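# Eject pipette tip into bin, rehang pipette

## Task

Remove the used tip from the pipette and get it into the waste bin, using the ejector button that sits next to the plunger. The tip may be released to drop only after at least half its length is below the bin's rim; a drop from any higher fails at once. The bin must stay upright. The tip must not touch anything except the pipette and the bin, or the task fails at once. Afterwards, hang the pipette on its rack again by its finger rest, vertical and at its original hanging height. At the end everything must stay in place without the robot holding it.

## Robot and tools

ROBOT. One UR7e arm (six joints: shoulder pan, shoulder lift, elbow, wrist 1, 2, 3) carrying a right-handed LEAP-style hand with index, middle, ring and thumb, 16 motors in all. Only the rubber fingertip caps grip well. A rigid mast beside the wrist on the palm side (hand x +0.05 to +0.10, z -0.16 to -0.11, out to y +0.06 m) can collide with things.

FRAMES. Scene frame: origin on the table below the arm base, +z up, +y to the left when looking along +x. Results give the hand point's position (m) and quaternion wxyz plus velocities in this frame. The hand point sits in front of the palm where thumb, index and middle tips meet in a pinch. Its own axes: +z along straightened fingers toward the tips, +x across the palm away from the thumb, +y out of the palm face (palm surface at y = -0.062 m). Bending fingers moves their tips toward +y.

execute_actions. Argument actions: a list holding one action, one wait, or nothing. Empty list ({"actions": []}) just reports state and pictures. Action: {"rows": [[24 numbers]], "steps": n}, n from 3 to 15, each step 1/30 s; rows run one per step and the final row repeats. Wait: {"steps": n} up to 300, counted from the previous result including your thinking time. pictures: true adds camera images.

ROW LAYOUT (one list of 24 numbers, all in [-1, 1]): dx, dy, dz, rx, ry, rz, then index_mcp, index_abd, index_pip, index_dip, middle_mcp, middle_abd, middle_pip, middle_dip, ring_mcp, ring_abd, ring_pip, ring_dip, thumb_cmc, thumb_axl, thumb_mcp, thumb_ipl, current_limit, speed.
- First six: an offset, not a pose, of the hand point's target, expressed in the hand point's own axes and measured from its pose in the most recent result showing it (or, before any such result and for later calls in the same reply, from where it stands when the action begins). Every row counts from that same reference, not from the row before. Scale: 1.0 = 0.6 m for dx-dz and 180 degrees for rx-rz; rx, ry, rz form one rotation vector. All zeros pulls the hand back to the reference, so it is not a way to pause.
- Next sixteen: absolute goal angles for each hinge, mapped linearly between its stops. Toward -1 the finger _mcp curls at the knuckle toward the palm (straight near +0.75), _abd swings the finger away from the thumb (straight 0.00), _pip and _dip bend the middle and last joints (straight about +0.58 and +0.70). thumb_cmc toward -1 swings the thumb from beside the palm to across its front (flat near +0.71); thumb_axl rolls the thumb about its length (straight +0.68); thumb_mcp (+0.23) and thumb_ipl (+0.17) bend it. With thumb_axl straight those two bend toward hand +z; with thumb_axl near -0.40 they bend the way thumb_cmc swings.
- current_limit: motor current cap, -1 = 0 mA to +1 = 550 mA (floor 11 mA). Too low and fingers may not lift. Starts at +0.4.
- speed: finger set-point rate = (speed+1)/2 of 5.9 rad/s. Starts at -0.6. Both last settings persist.

move. target: one 24-number row as above (offset from the same reference). Drives the hand point along a straight path lasting 0.5 to 10 s. speed: path top speed in m/s, 0.002 to 0.5 (default 0.25); rotation capped at twice that in rad/s. stop_force: optional, 9 to 40 N; ends the path when the wrist sensor sees that much extra push against the motion for 2 steps, then backs off 2 steps and holds. Use it only with slow, non-rotating moves, not when leaving a contact, and not within the first 0.2 s of the scene. Result adds a move: line: done, contact, off_target, moving, held or fault, and limits such as paced (pose clipped) or held (some steps blocked; the arm may then surge). The path ignores obstacles; the hand can lag or overshoot.



MOTION DETAILS. Each step the commanded pose is clipped to 100 mm and 16 degrees from the measured pose; the arm trails commands by about 0.17 s and may stop short after large moves, so check the result and send the remainder. The last 3 steps of an action run after the result is taken, during your reply; the simulation keeps running while you write.

RESULT LINES. hand_goal (goals written; resending keeps a grip), hand_measured (actual positions; resending these loosens it), hand_current_ma, hand_state (moving, goal, blocked, overload), hand_current_limit, hand_speed. Wrist force/torque in hand axes, noisy, offset up to about 4 N, saturating near 50 N. Joint torques are rough. "pose unreachable" and HELD mean the clearance check altered or dropped a command. Hand target shows the pose being driven to.

AVOID. A motor at 495 mA or more for 5 s shuts down for 10 s; grip with moderate overshoot. Contact torque at a joint's load limit (wrist joints 26.6 N m) or any outside force of 150 N causes a 10 s stop that cancels the rest of the call; the stiff arm faults easily if aimed even slightly past a firm surface, so approach slowly. MOTOR HOT warns at 70 °C; 85 °C brakes the arm. Don't drop or knock anything off the table, don't topple the bin, don't let the tip brush the rack, table or hand, and release the tip only low inside the bin. Loose objects may get brief random pushes.

Each tool is called after "Request:" as a command line: name --argument value for each argument, lists and objects as JSON in quotes; but a table of rows of numbers goes row by row, as --pt "numbers of a row", without its own name.

## Session

Request:
execute_actions --actions '[]'

Scene clock: 0.00 s of 9600.00 s.
end_effector_position=(+0.4326, -0.1928, +0.2072) hand_goal=(+0.754, +0.000, +0.576, +0.696, +0.754, +0.000, +0.576, +0.696, +0.754, +0.000, +0.576, +0.696, +0.714, +0.678, +0.226, +0.168) hand_measured=(+0.754, +0.000, +0.576, +0.696, +0.754, +0.000, +0.576, +0.696, +0.754, +0.000, +0.576, +0.696, +0.714, +0.678, +0.226, +0.168) hand_current_ma=(+0, +0, +0, +0, +0, +0, +0, +0, +0, +0, +0, +0, +0, +0, +0, +0) hand_state=(goal, goal, goal, goal, goal, overload, goal, goal, goal, goal, goal, goal, goal, goal, goal, goal) hand_current_limit=0.40 hand_speed=-0.60 end_effector_quat_wxyz=(-0.292, +0.422, +0.833, -0.209) end_effector_velocity=(-0.000, +0.000, -0.000) end_effector_angular_velocity=(+0.000, +0.002, -0.000)
Joint positions: [-0.647 -1.362  1.677 -1.306 -2.046 -1.094]
Joint velocities: [ 0.     0.001  0.001  0.001 -0.     0.001]
Joint torques (N m, as the arm reports them, + toward a larger angle): no reading
Wrist force (N, on the end effector, along its own x y z axes, offset not removed): no reading
Wrist torque (N m, same axes, about the end effector's origin, offset not removed): no reading
Hand target: +0.433, -0.193, +0.207; -0.292, +0.422, +0.833, -0.209

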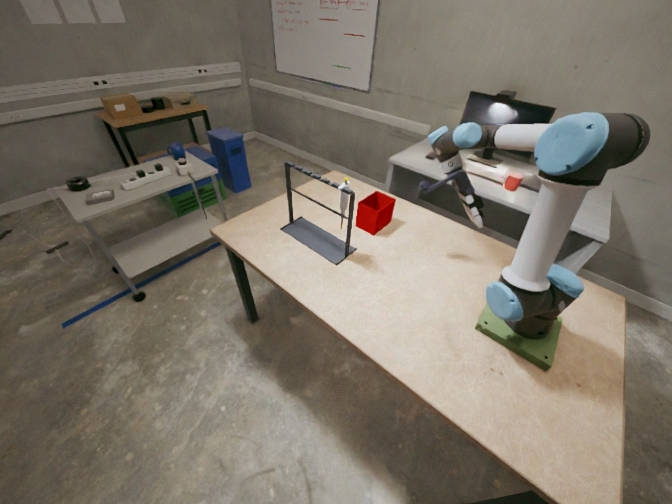

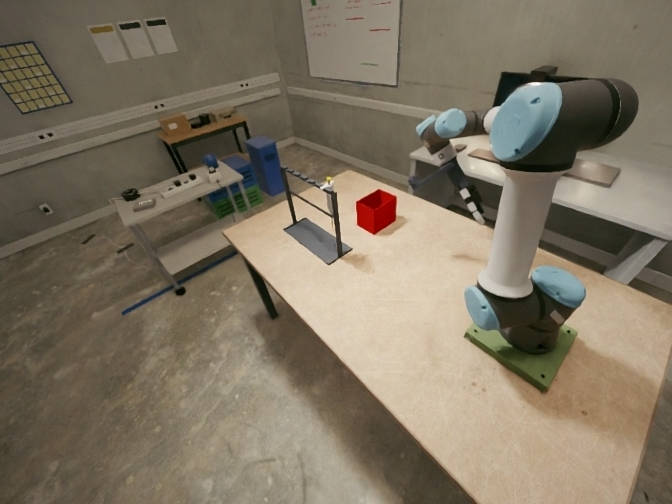

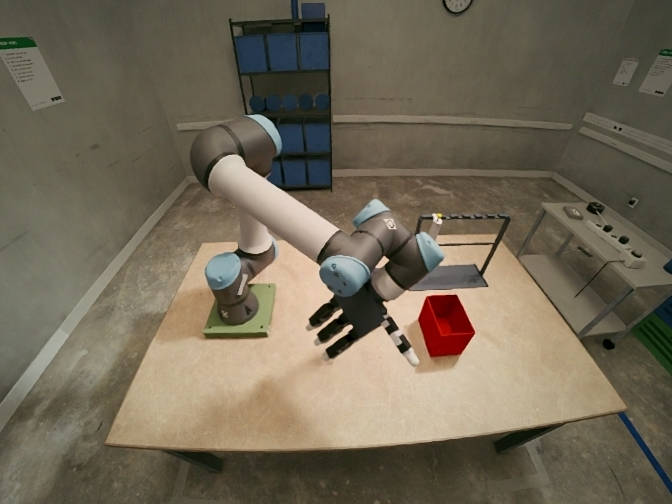

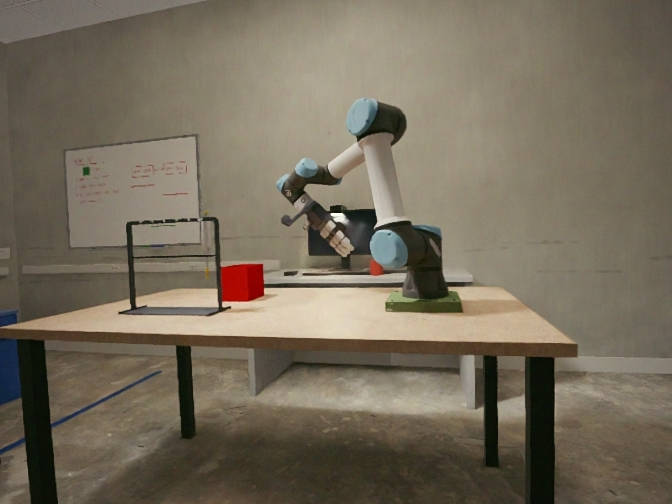

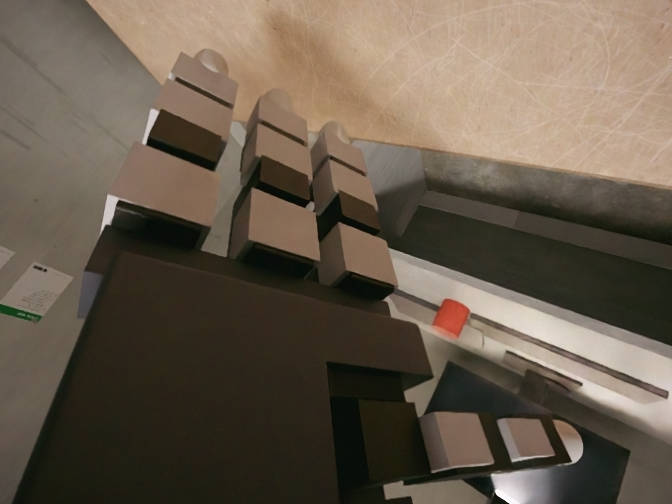

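Request:
zoom_image --camera "cam_head_left" --region '[270, 150, 410, 270]'

Request:
zoom_image --camera "cam_low" --region '[110, 200, 280, 325]'

Request:
zoom_image --camera "cam_high" --region '[400, 200, 520, 300]'

Region (270, 150, 410, 270) of cam_head_left's 672x504 image, scaled by 3.600, with more detail than that image has; it fills the top 432 rows of this view, and the rest is white.

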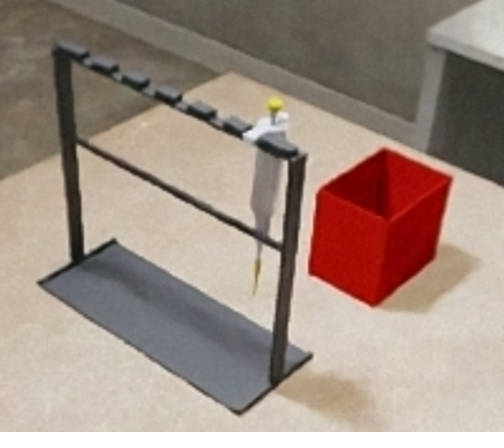

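Region (110, 200, 280, 325) of cam_low's 672x504 image, scaled by 2.965, with more detail than that image has; it fills the top 371 rows of this view, and the rest is white.

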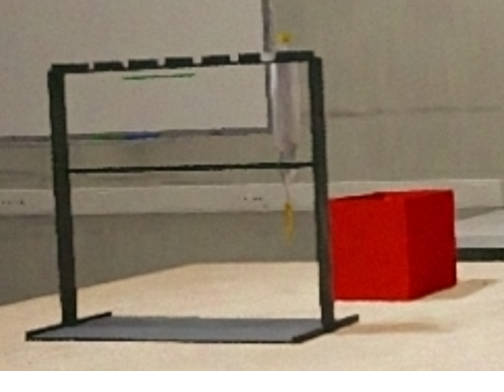

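Region (400, 200, 520, 300) of cam_high's 672x504 image, scaled by 4.200, with more detail than that image has.

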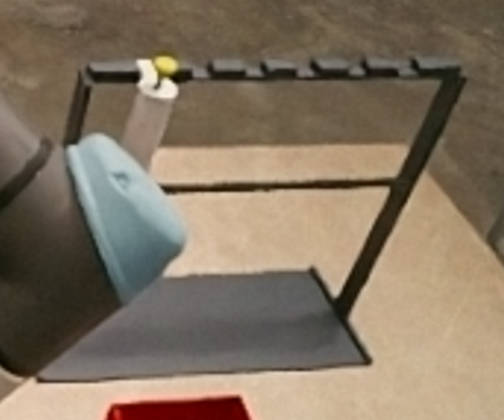

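Request:
move --target '[0.257,0.008,-0.22,-0.362,-0.646,-0.122,0.754,0,0.576,0.696,0.754,0,0.576,0.696,0.754,0,0.576,0.696,0.714,0.678,0.226,0.168,0.4,-0.2]' --speed 0.3

Request:
zoom_image --camera "cam_high" --region '[400, 200, 480, 290]'

Scene clock: 5.30 s of 9600.00 s.
end_effector_position=(+0.4495, -0.0496, +0.3501) hand_goal=(+0.754, +0.000, +0.576, +0.696, +0.754, +0.000, +0.576, +0.696, +0.754, +0.000, +0.576, +0.696, +0.714, +0.678, +0.226, +0.168) hand_measured=(+0.752, -0.002, +0.576, +0.696, +0.752, -0.192, +0.576, +0.696, +0.752, -0.004, +0.576, +0.696, +0.712, +0.678, +0.224, +0.168) hand_current_ma=(-14, -13, +3, +0, -16, +0, +3, +0, -14, -21, +3, +0, -10, -5, -17, -2) hand_state=(goal, goal, goal, goal, goal, overload, goal, goal, goal, goal, goal, goal, goal, goal, goal, goal) hand_current_limit=0.40 hand_speed=-0.20 end_effector_quat_wxyz=(+0.707, -0.000, +0.707, +0.000) end_effector_velocity=(+0.000, -0.000, +0.001) end_effector_angular_velocity=(+0.004, -0.018, -0.002)
Joint positions: [-1.14  -1.299  2.593 -4.437 -0.473 -1.566]
Joint velocities: [ 0.003  0.023 -0.01  -0.052 -0.005  0.039]
Joint torques (N m, as the arm reports them, + toward a larger angle): [ 13.37  -8.69 -19.25  -2.76  -2.94   1.57]
Wrist force (N, on the end effector, along its own x y z axes, offset not removed): [1.6 -1.0 -2.0]
Wrist torque (N m, same axes, about the end effector's origin, offset not removed): [0.15 -0.08 0.08]
Hand target: +0.450, -0.050, +0.350; +0.708, -0.000, +0.707, +0.001
Off the commanded pose: 0.000 m, 0 deg.
Kept back: nothing.
move: done

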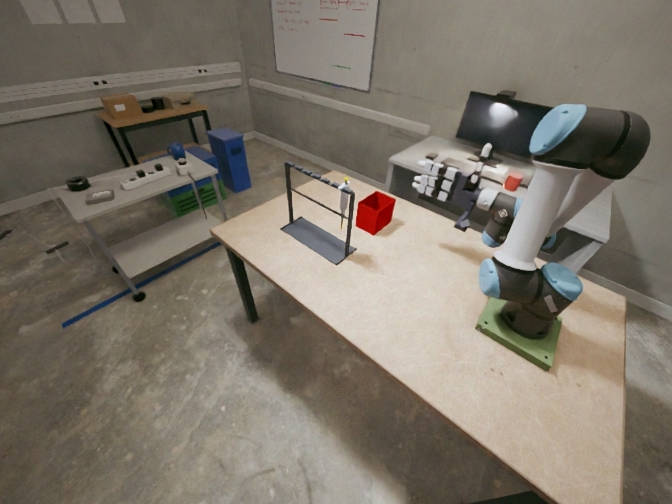

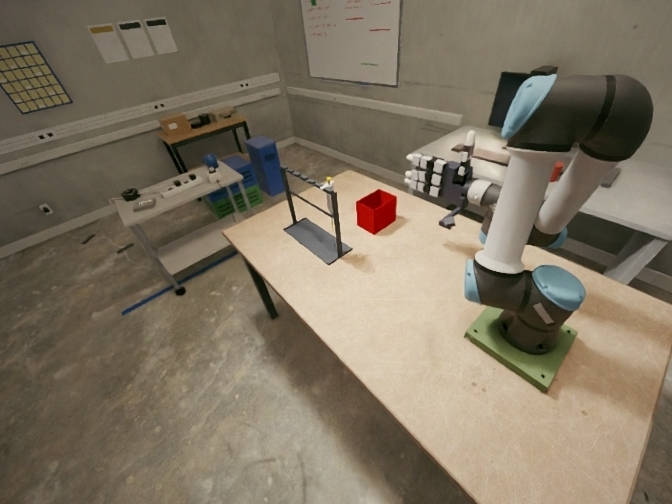

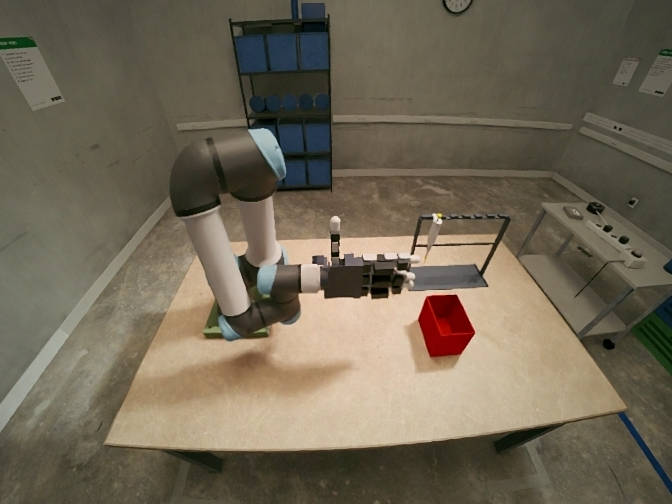

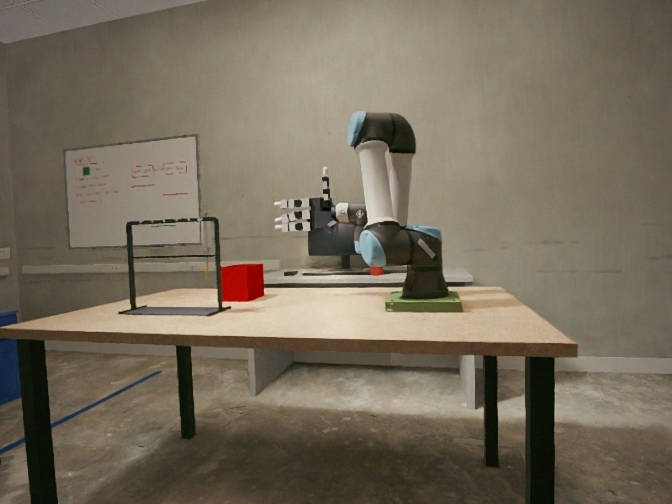

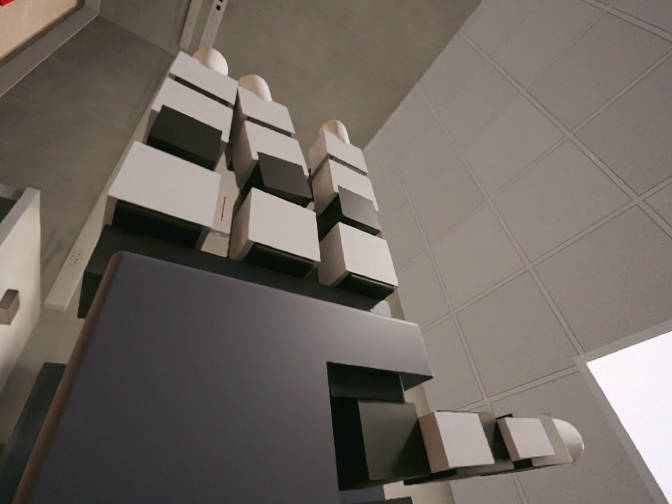

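Region (400, 200, 480, 290) of cam_high's 672x504 image, scaled by 5.600, with more detail than that image has.

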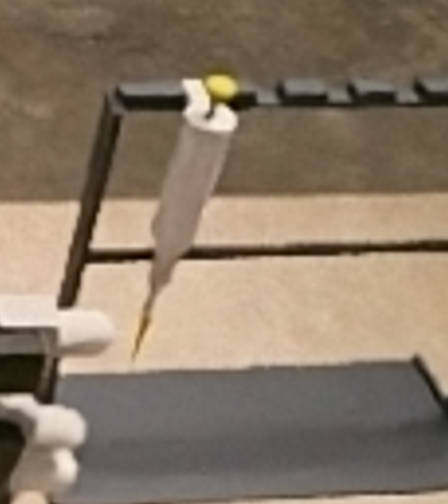

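Request:
move --target '[0.15,0.3,0.45,0,0,0,0.754,0,0.576,0.696,0.754,0,0.576,0.696,0.754,0.15,0.576,0.696,0.714,0.678,0.226,0.168,0.4,-0.2]'

Request:
zoom_image --camera "cam_head_left" --region '[280, 130, 420, 250]'

Request:
zoom_image --camera "cam_low" --region '[120, 170, 290, 320]'

Scene clock: 7.70 s of 9600.00 s.
end_effector_position=(+0.7189, +0.1306, +0.2598) hand_goal=(+0.754, +0.000, +0.576, +0.696, +0.754, +0.000, +0.576, +0.696, +0.754, +0.150, +0.576, +0.696, +0.714, +0.678, +0.226, +0.168) hand_measured=(+0.752, -0.004, +0.576, +0.696, +0.752, -0.076, +0.576, +0.696, +0.752, +0.112, +0.576, +0.696, +0.712, +0.678, +0.224, +0.168) hand_current_ma=(-10, -14, +3, +0, -12, +0, +3, +0, -11, -172, +3, +0, -9, -5, -14, -2) hand_state=(goal, goal, goal, goal, goal, overload, goal, goal, goal, blocked, goal, goal, goal, goal, goal, goal) hand_current_limit=0.40 hand_speed=-0.20 end_effector_quat_wxyz=(+0.707, -0.000, +0.707, +0.000) end_effector_velocity=(+0.003, +0.001, -0.001) end_effector_angular_velocity=(+0.001, +0.000, -0.000)
Joint positions: [-0.227 -0.774  1.9   -4.268 -1.386 -1.567]
Joint velocities: [ 0.003  0.005 -0.009  0.005 -0.004  0.001]
Joint torques (N m, as the arm reports them, + toward a larger angle): [ 13.34 -31.34 -23.92  -0.5   -2.95   1.61]
Wrist force (N, on the end effector, along its own x y z axes, offset not removed): [0.6 -0.3 -2.0]
Wrist torque (N m, same axes, about the end effector's origin, offset not removed): [0.09 0.09 0.04]
Hand target: +0.719, +0.131, +0.260; +0.707, -0.000, +0.707, +0.000
Off the commanded pose: 0.000 m, 0 deg.
Kept back: nothing.
move: done

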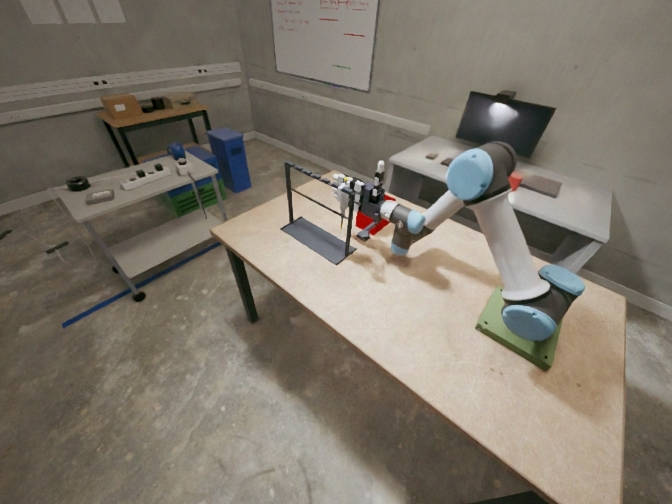

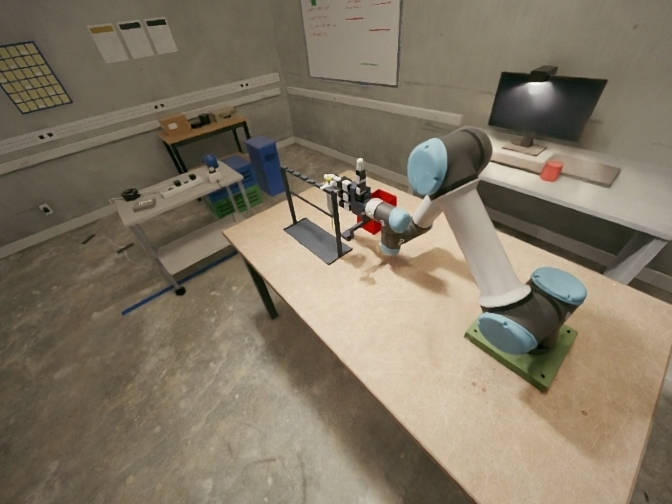

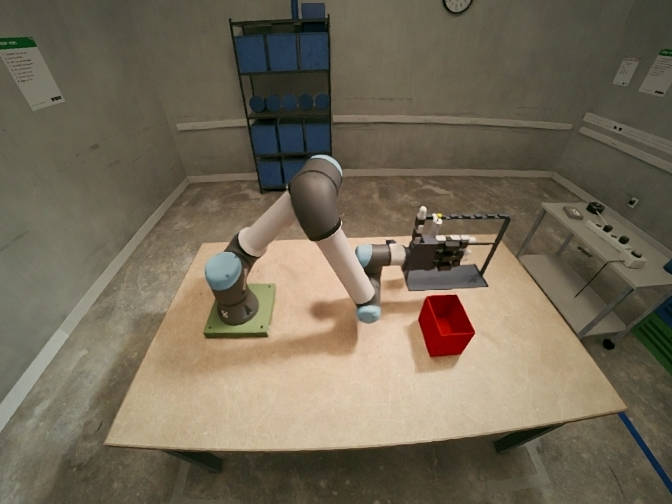

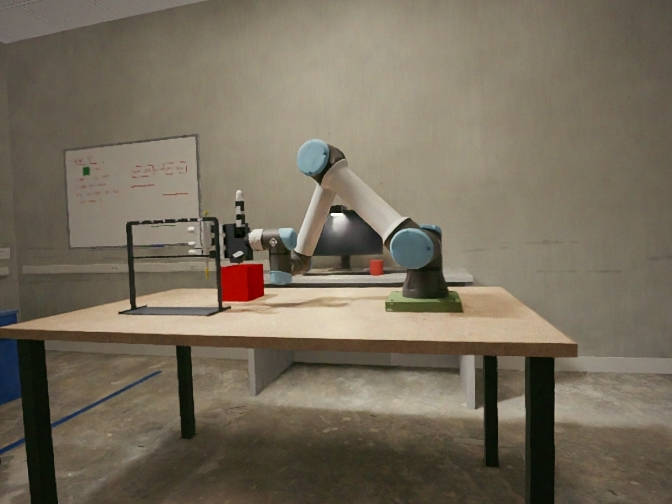

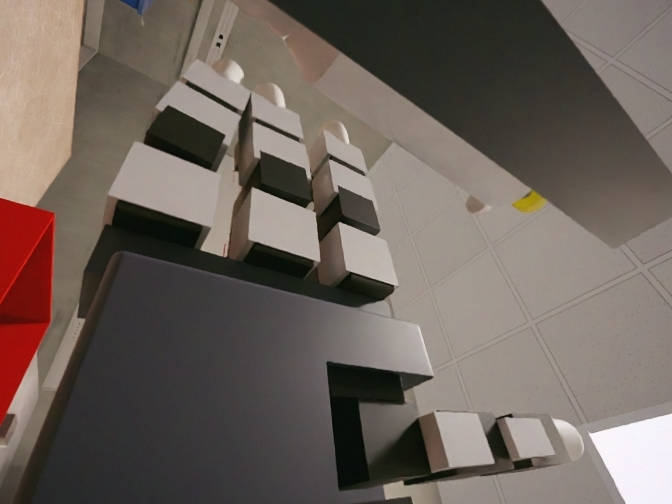

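Region (280, 130, 420, 250) of cam_head_left's 672x504 image, scaled by 3.600, with more detail than that image has; it fills the top 432 rows of this view, and the rest is white.

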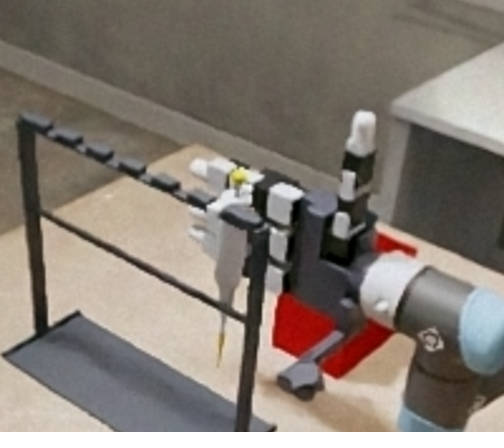

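Region (120, 170, 290, 320) of cam_low's 672x504 image, scaled by 2.965, with more detail than that image has; it fills the top 445 rows of this view, and the rest is white.

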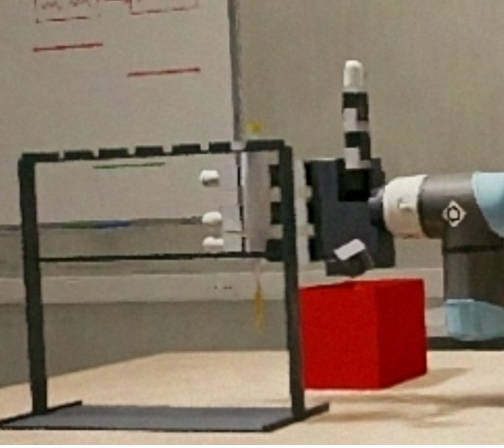

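Request:
move --target '[0.033,0.065,0.03,0,0,0,0.754,0,0.576,0.696,0.754,0,0.576,0.696,0.754,0.2,0.576,0.696,0.714,0.678,0.226,0.168,0.4,-0.2]' --speed 0.06

Request:
zoom_image --camera "cam_head_right" --region '[280, 150, 400, 260]'

Request:
zoom_image --camera "cam_low" --region '[150, 180, 270, 290]'

Request:
zoom_image --camera "cam_high" --region '[380, 190, 490, 280]'

Scene clock: 9.53 s of 9600.00 s.
end_effector_position=(+0.7367, +0.1694, +0.2400) hand_goal=(+0.754, +0.000, +0.576, +0.696, +0.754, +0.000, +0.576, +0.696, +0.754, +0.200, +0.576, +0.696, +0.714, +0.678, +0.226, +0.168) hand_measured=(+0.752, -0.004, +0.576, +0.696, +0.752, -0.030, +0.576, +0.696, +0.752, +0.160, +0.576, +0.696, +0.712, +0.678, +0.224, +0.168) hand_current_ma=(-10, -14, +3, +0, -12, +0, +3, +0, -11, -175, +3, +0, -9, -5, -14, -2) hand_state=(goal, goal, goal, goal, goal, overload, goal, goal, goal, blocked, goal, goal, goal, goal, goal, goal) hand_current_limit=0.40 hand_speed=-0.20 end_effector_quat_wxyz=(+0.707, -0.000, +0.707, +0.000) end_effector_velocity=(+0.001, +0.002, -0.001) end_effector_angular_velocity=(-0.002, +0.001, +0.000)
Joint positions: [-0.143 -0.706  1.821 -4.257 -1.47  -1.567]
Joint velocities: [ 0.004  0.004 -0.005  0.002 -0.004 -0.002]
Joint torques (N m, as the arm reports them, + toward a larger angle): [ 13.03 -34.04 -23.82  -0.45  -2.79   0.03]
Wrist force (N, on the end effector, along its own x y z axes, offset not removed): [0.6 -0.6 -1.1]
Wrist torque (N m, same axes, about the end effector's origin, offset not removed): [0.09 0.12 0.04]
Hand target: +0.737, +0.170, +0.240; +0.707, -0.000, +0.707, +0.000
Off the commanded pose: 0.000 m, 0 deg.
Kept back: nothing.
move: done

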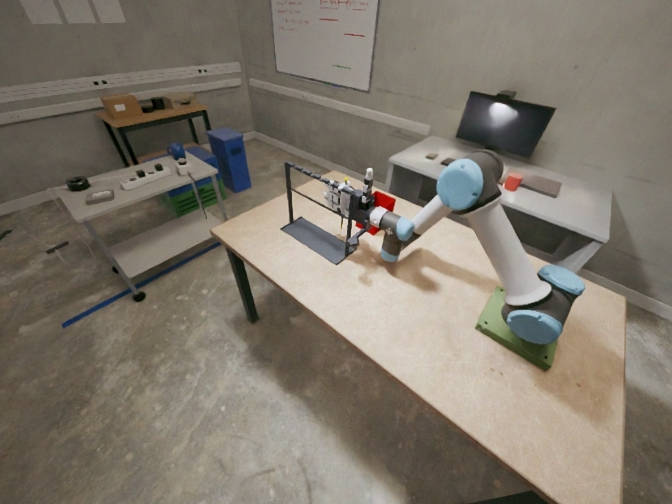

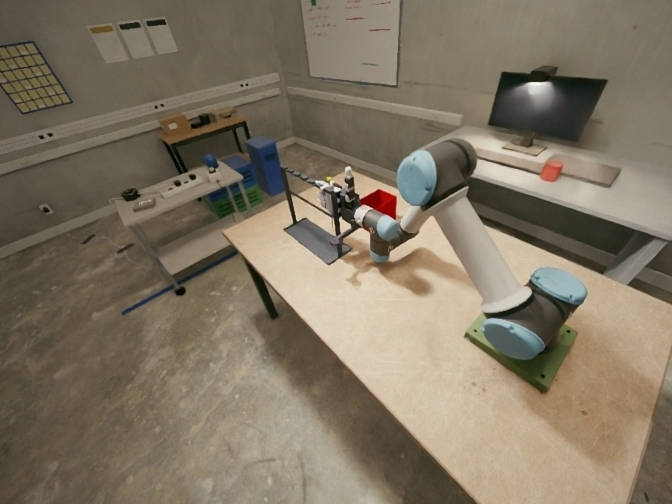

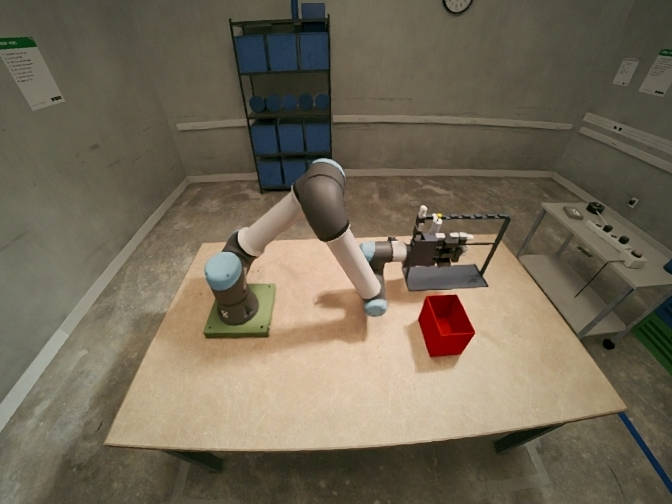

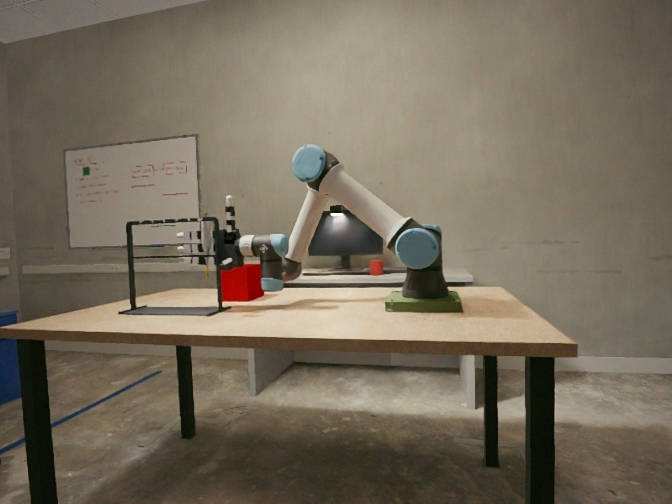

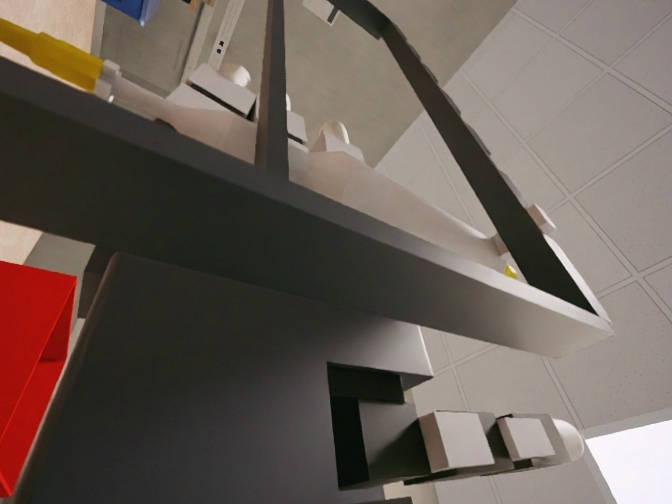

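Region (280, 150, 400, 260) of cam_head_right's 672x504 image, scaled by 4.200, with more detail than that image has; it fills the top 462 rows of this view, and the rest is white.

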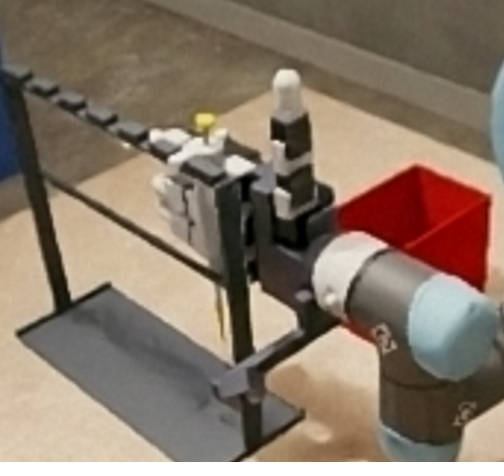

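Region (150, 180, 270, 290) of cam_low's 672x504 image, scaled by 4.200, with more detail than that image has; it fills the top 462 rows of this view, and the rest is white.

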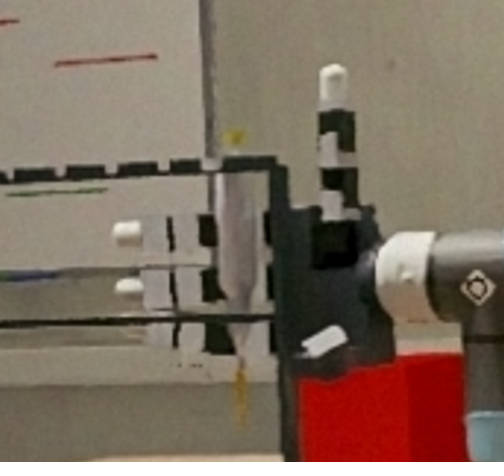

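Region (380, 190, 490, 280) of cam_high's 672x504 image, scaled by 4.582, with more detail than that image has; it fills the top 412 rows of this view, and the rest is white.

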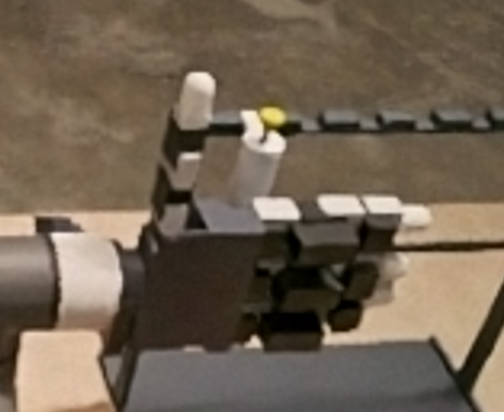

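Request:
move --target '[-0.014,0.033,0.03,0,0,0,0.754,0,0.576,0.696,0.754,0,0.576,0.696,0.754,0.22,0.576,0.696,0.714,0.678,0.226,0.168,0.4,-0.2]' --speed 0.04

Request:
zoom_image --camera "cam_head_right" --region '[290, 155, 380, 245]'

Request:
zoom_image --camera "cam_low" --region '[150, 180, 270, 290]'

Request:
zoom_image --camera "cam_high" --region '[400, 190, 490, 260]'

Scene clock: 10.87 s of 9600.00 s.
end_effector_position=(+0.7544, +0.1890, +0.2483) hand_goal=(+0.754, +0.000, +0.576, +0.696, +0.754, +0.000, +0.576, +0.696, +0.754, +0.220, +0.576, +0.696, +0.714, +0.678, +0.226, +0.168) hand_measured=(+0.752, -0.004, +0.576, +0.696, +0.752, -0.010, +0.576, +0.696, +0.752, +0.180, +0.576, +0.696, +0.712, +0.678, +0.224, +0.168) hand_current_ma=(-10, -14, +3, +0, -12, +0, +3, +0, -11, -179, +3, +0, -9, -5, -14, -2) hand_state=(goal, goal, goal, goal, goal, overload, goal, goal, goal, blocked, goal, goal, goal, goal, goal, goal) hand_current_limit=0.40 hand_speed=-0.20 end_effector_quat_wxyz=(+0.707, -0.000, +0.707, +0.000) end_effector_velocity=(+0.002, +0.002, +0.000) end_effector_angular_velocity=(-0.001, +0.000, +0.000)
Joint positions: [-0.101 -0.699  1.757 -4.2   -1.511 -1.567]
Joint velocities: [ 0.004  0.002 -0.007  0.006 -0.004 -0.001]
Joint torques (N m, as the arm reports them, + toward a larger angle): [ 13.62 -35.4  -24.77  -0.53  -2.81  -1.74]
Wrist force (N, on the end effector, along its own x y z axes, offset not removed): [0.8 -1.5 -1.0]
Wrist torque (N m, same axes, about the end effector's origin, offset not removed): [-0.02 0.05 0.10]
Hand target: +0.755, +0.189, +0.248; +0.707, -0.000, +0.707, +0.000
Off the commanded pose: 0.000 m, 0 deg.
Kept back: nothing.
move: done

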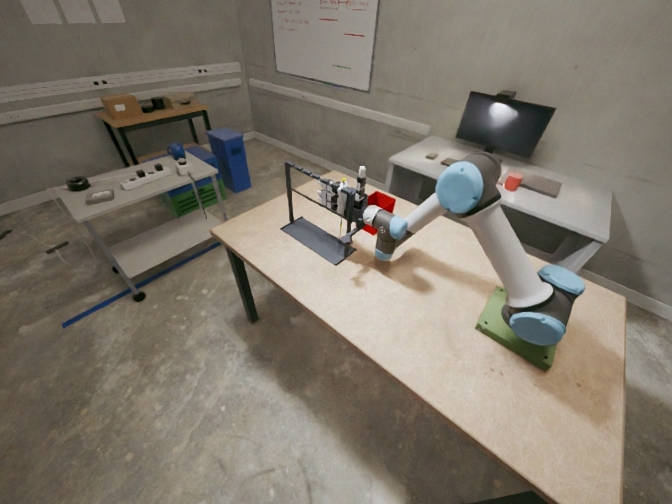

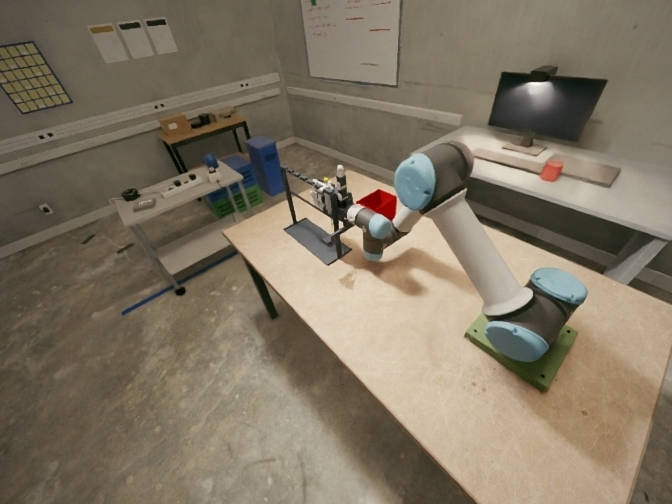

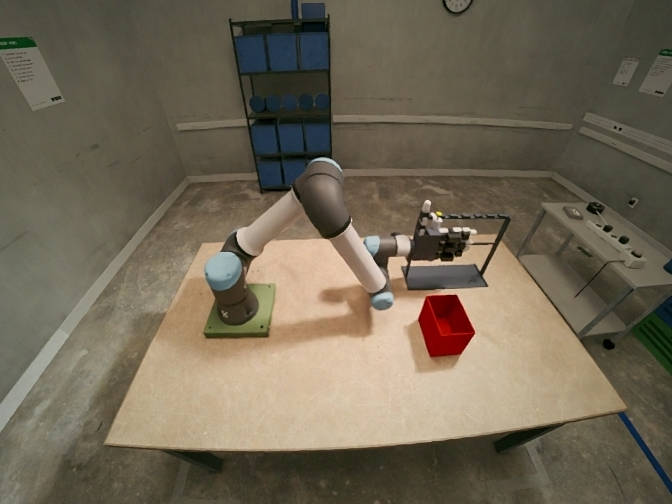

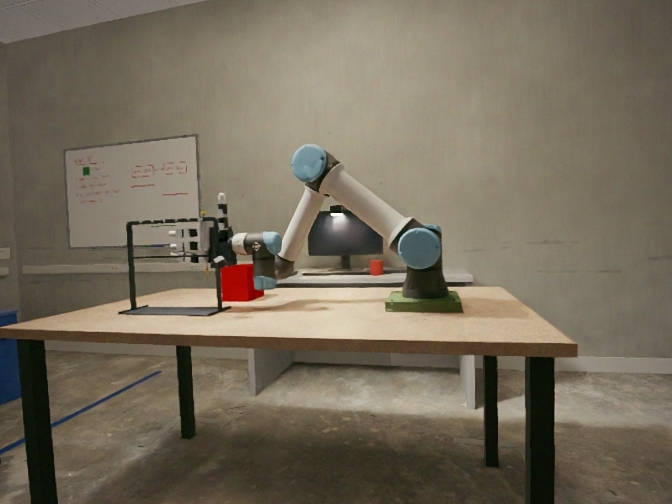

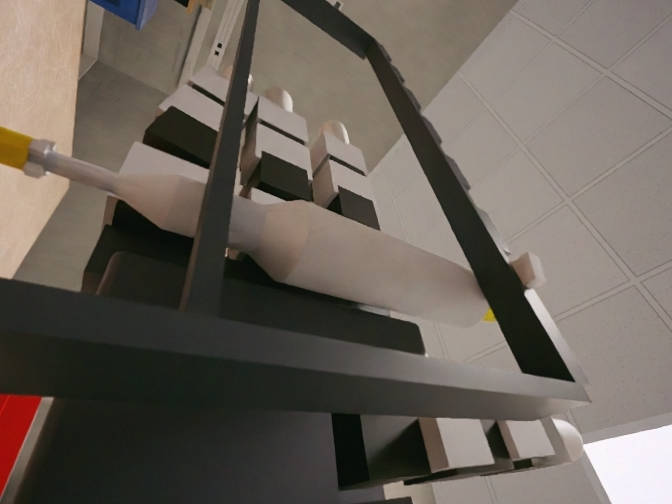

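Region (290, 155, 380, 245) of cam_head_right's 672x504 image, scaled by 5.600, with more detail than that image has.

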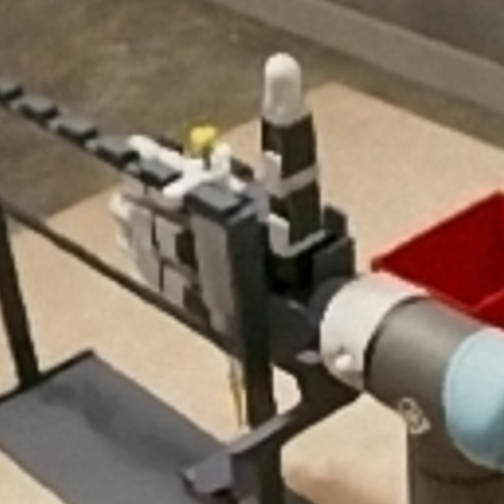

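Region (150, 180, 270, 290) of cam_low's 672x504 image, scaled by 4.200, with more detail than that image has; it fills the top 462 rows of this view, and the rest is white.

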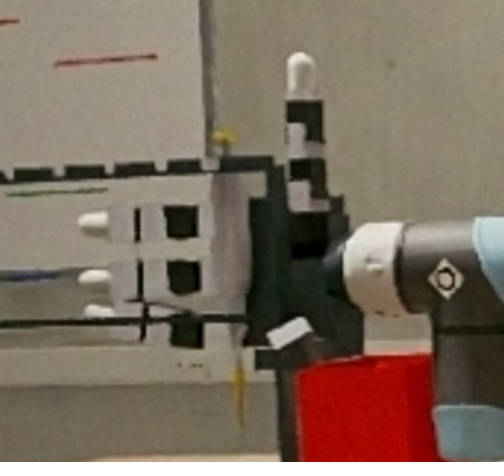

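Region (400, 190, 490, 260) of cam_high's 672x504 image, scaled by 5.600, with more detail than that image has.

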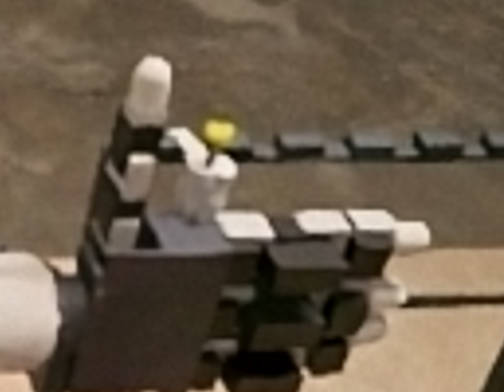

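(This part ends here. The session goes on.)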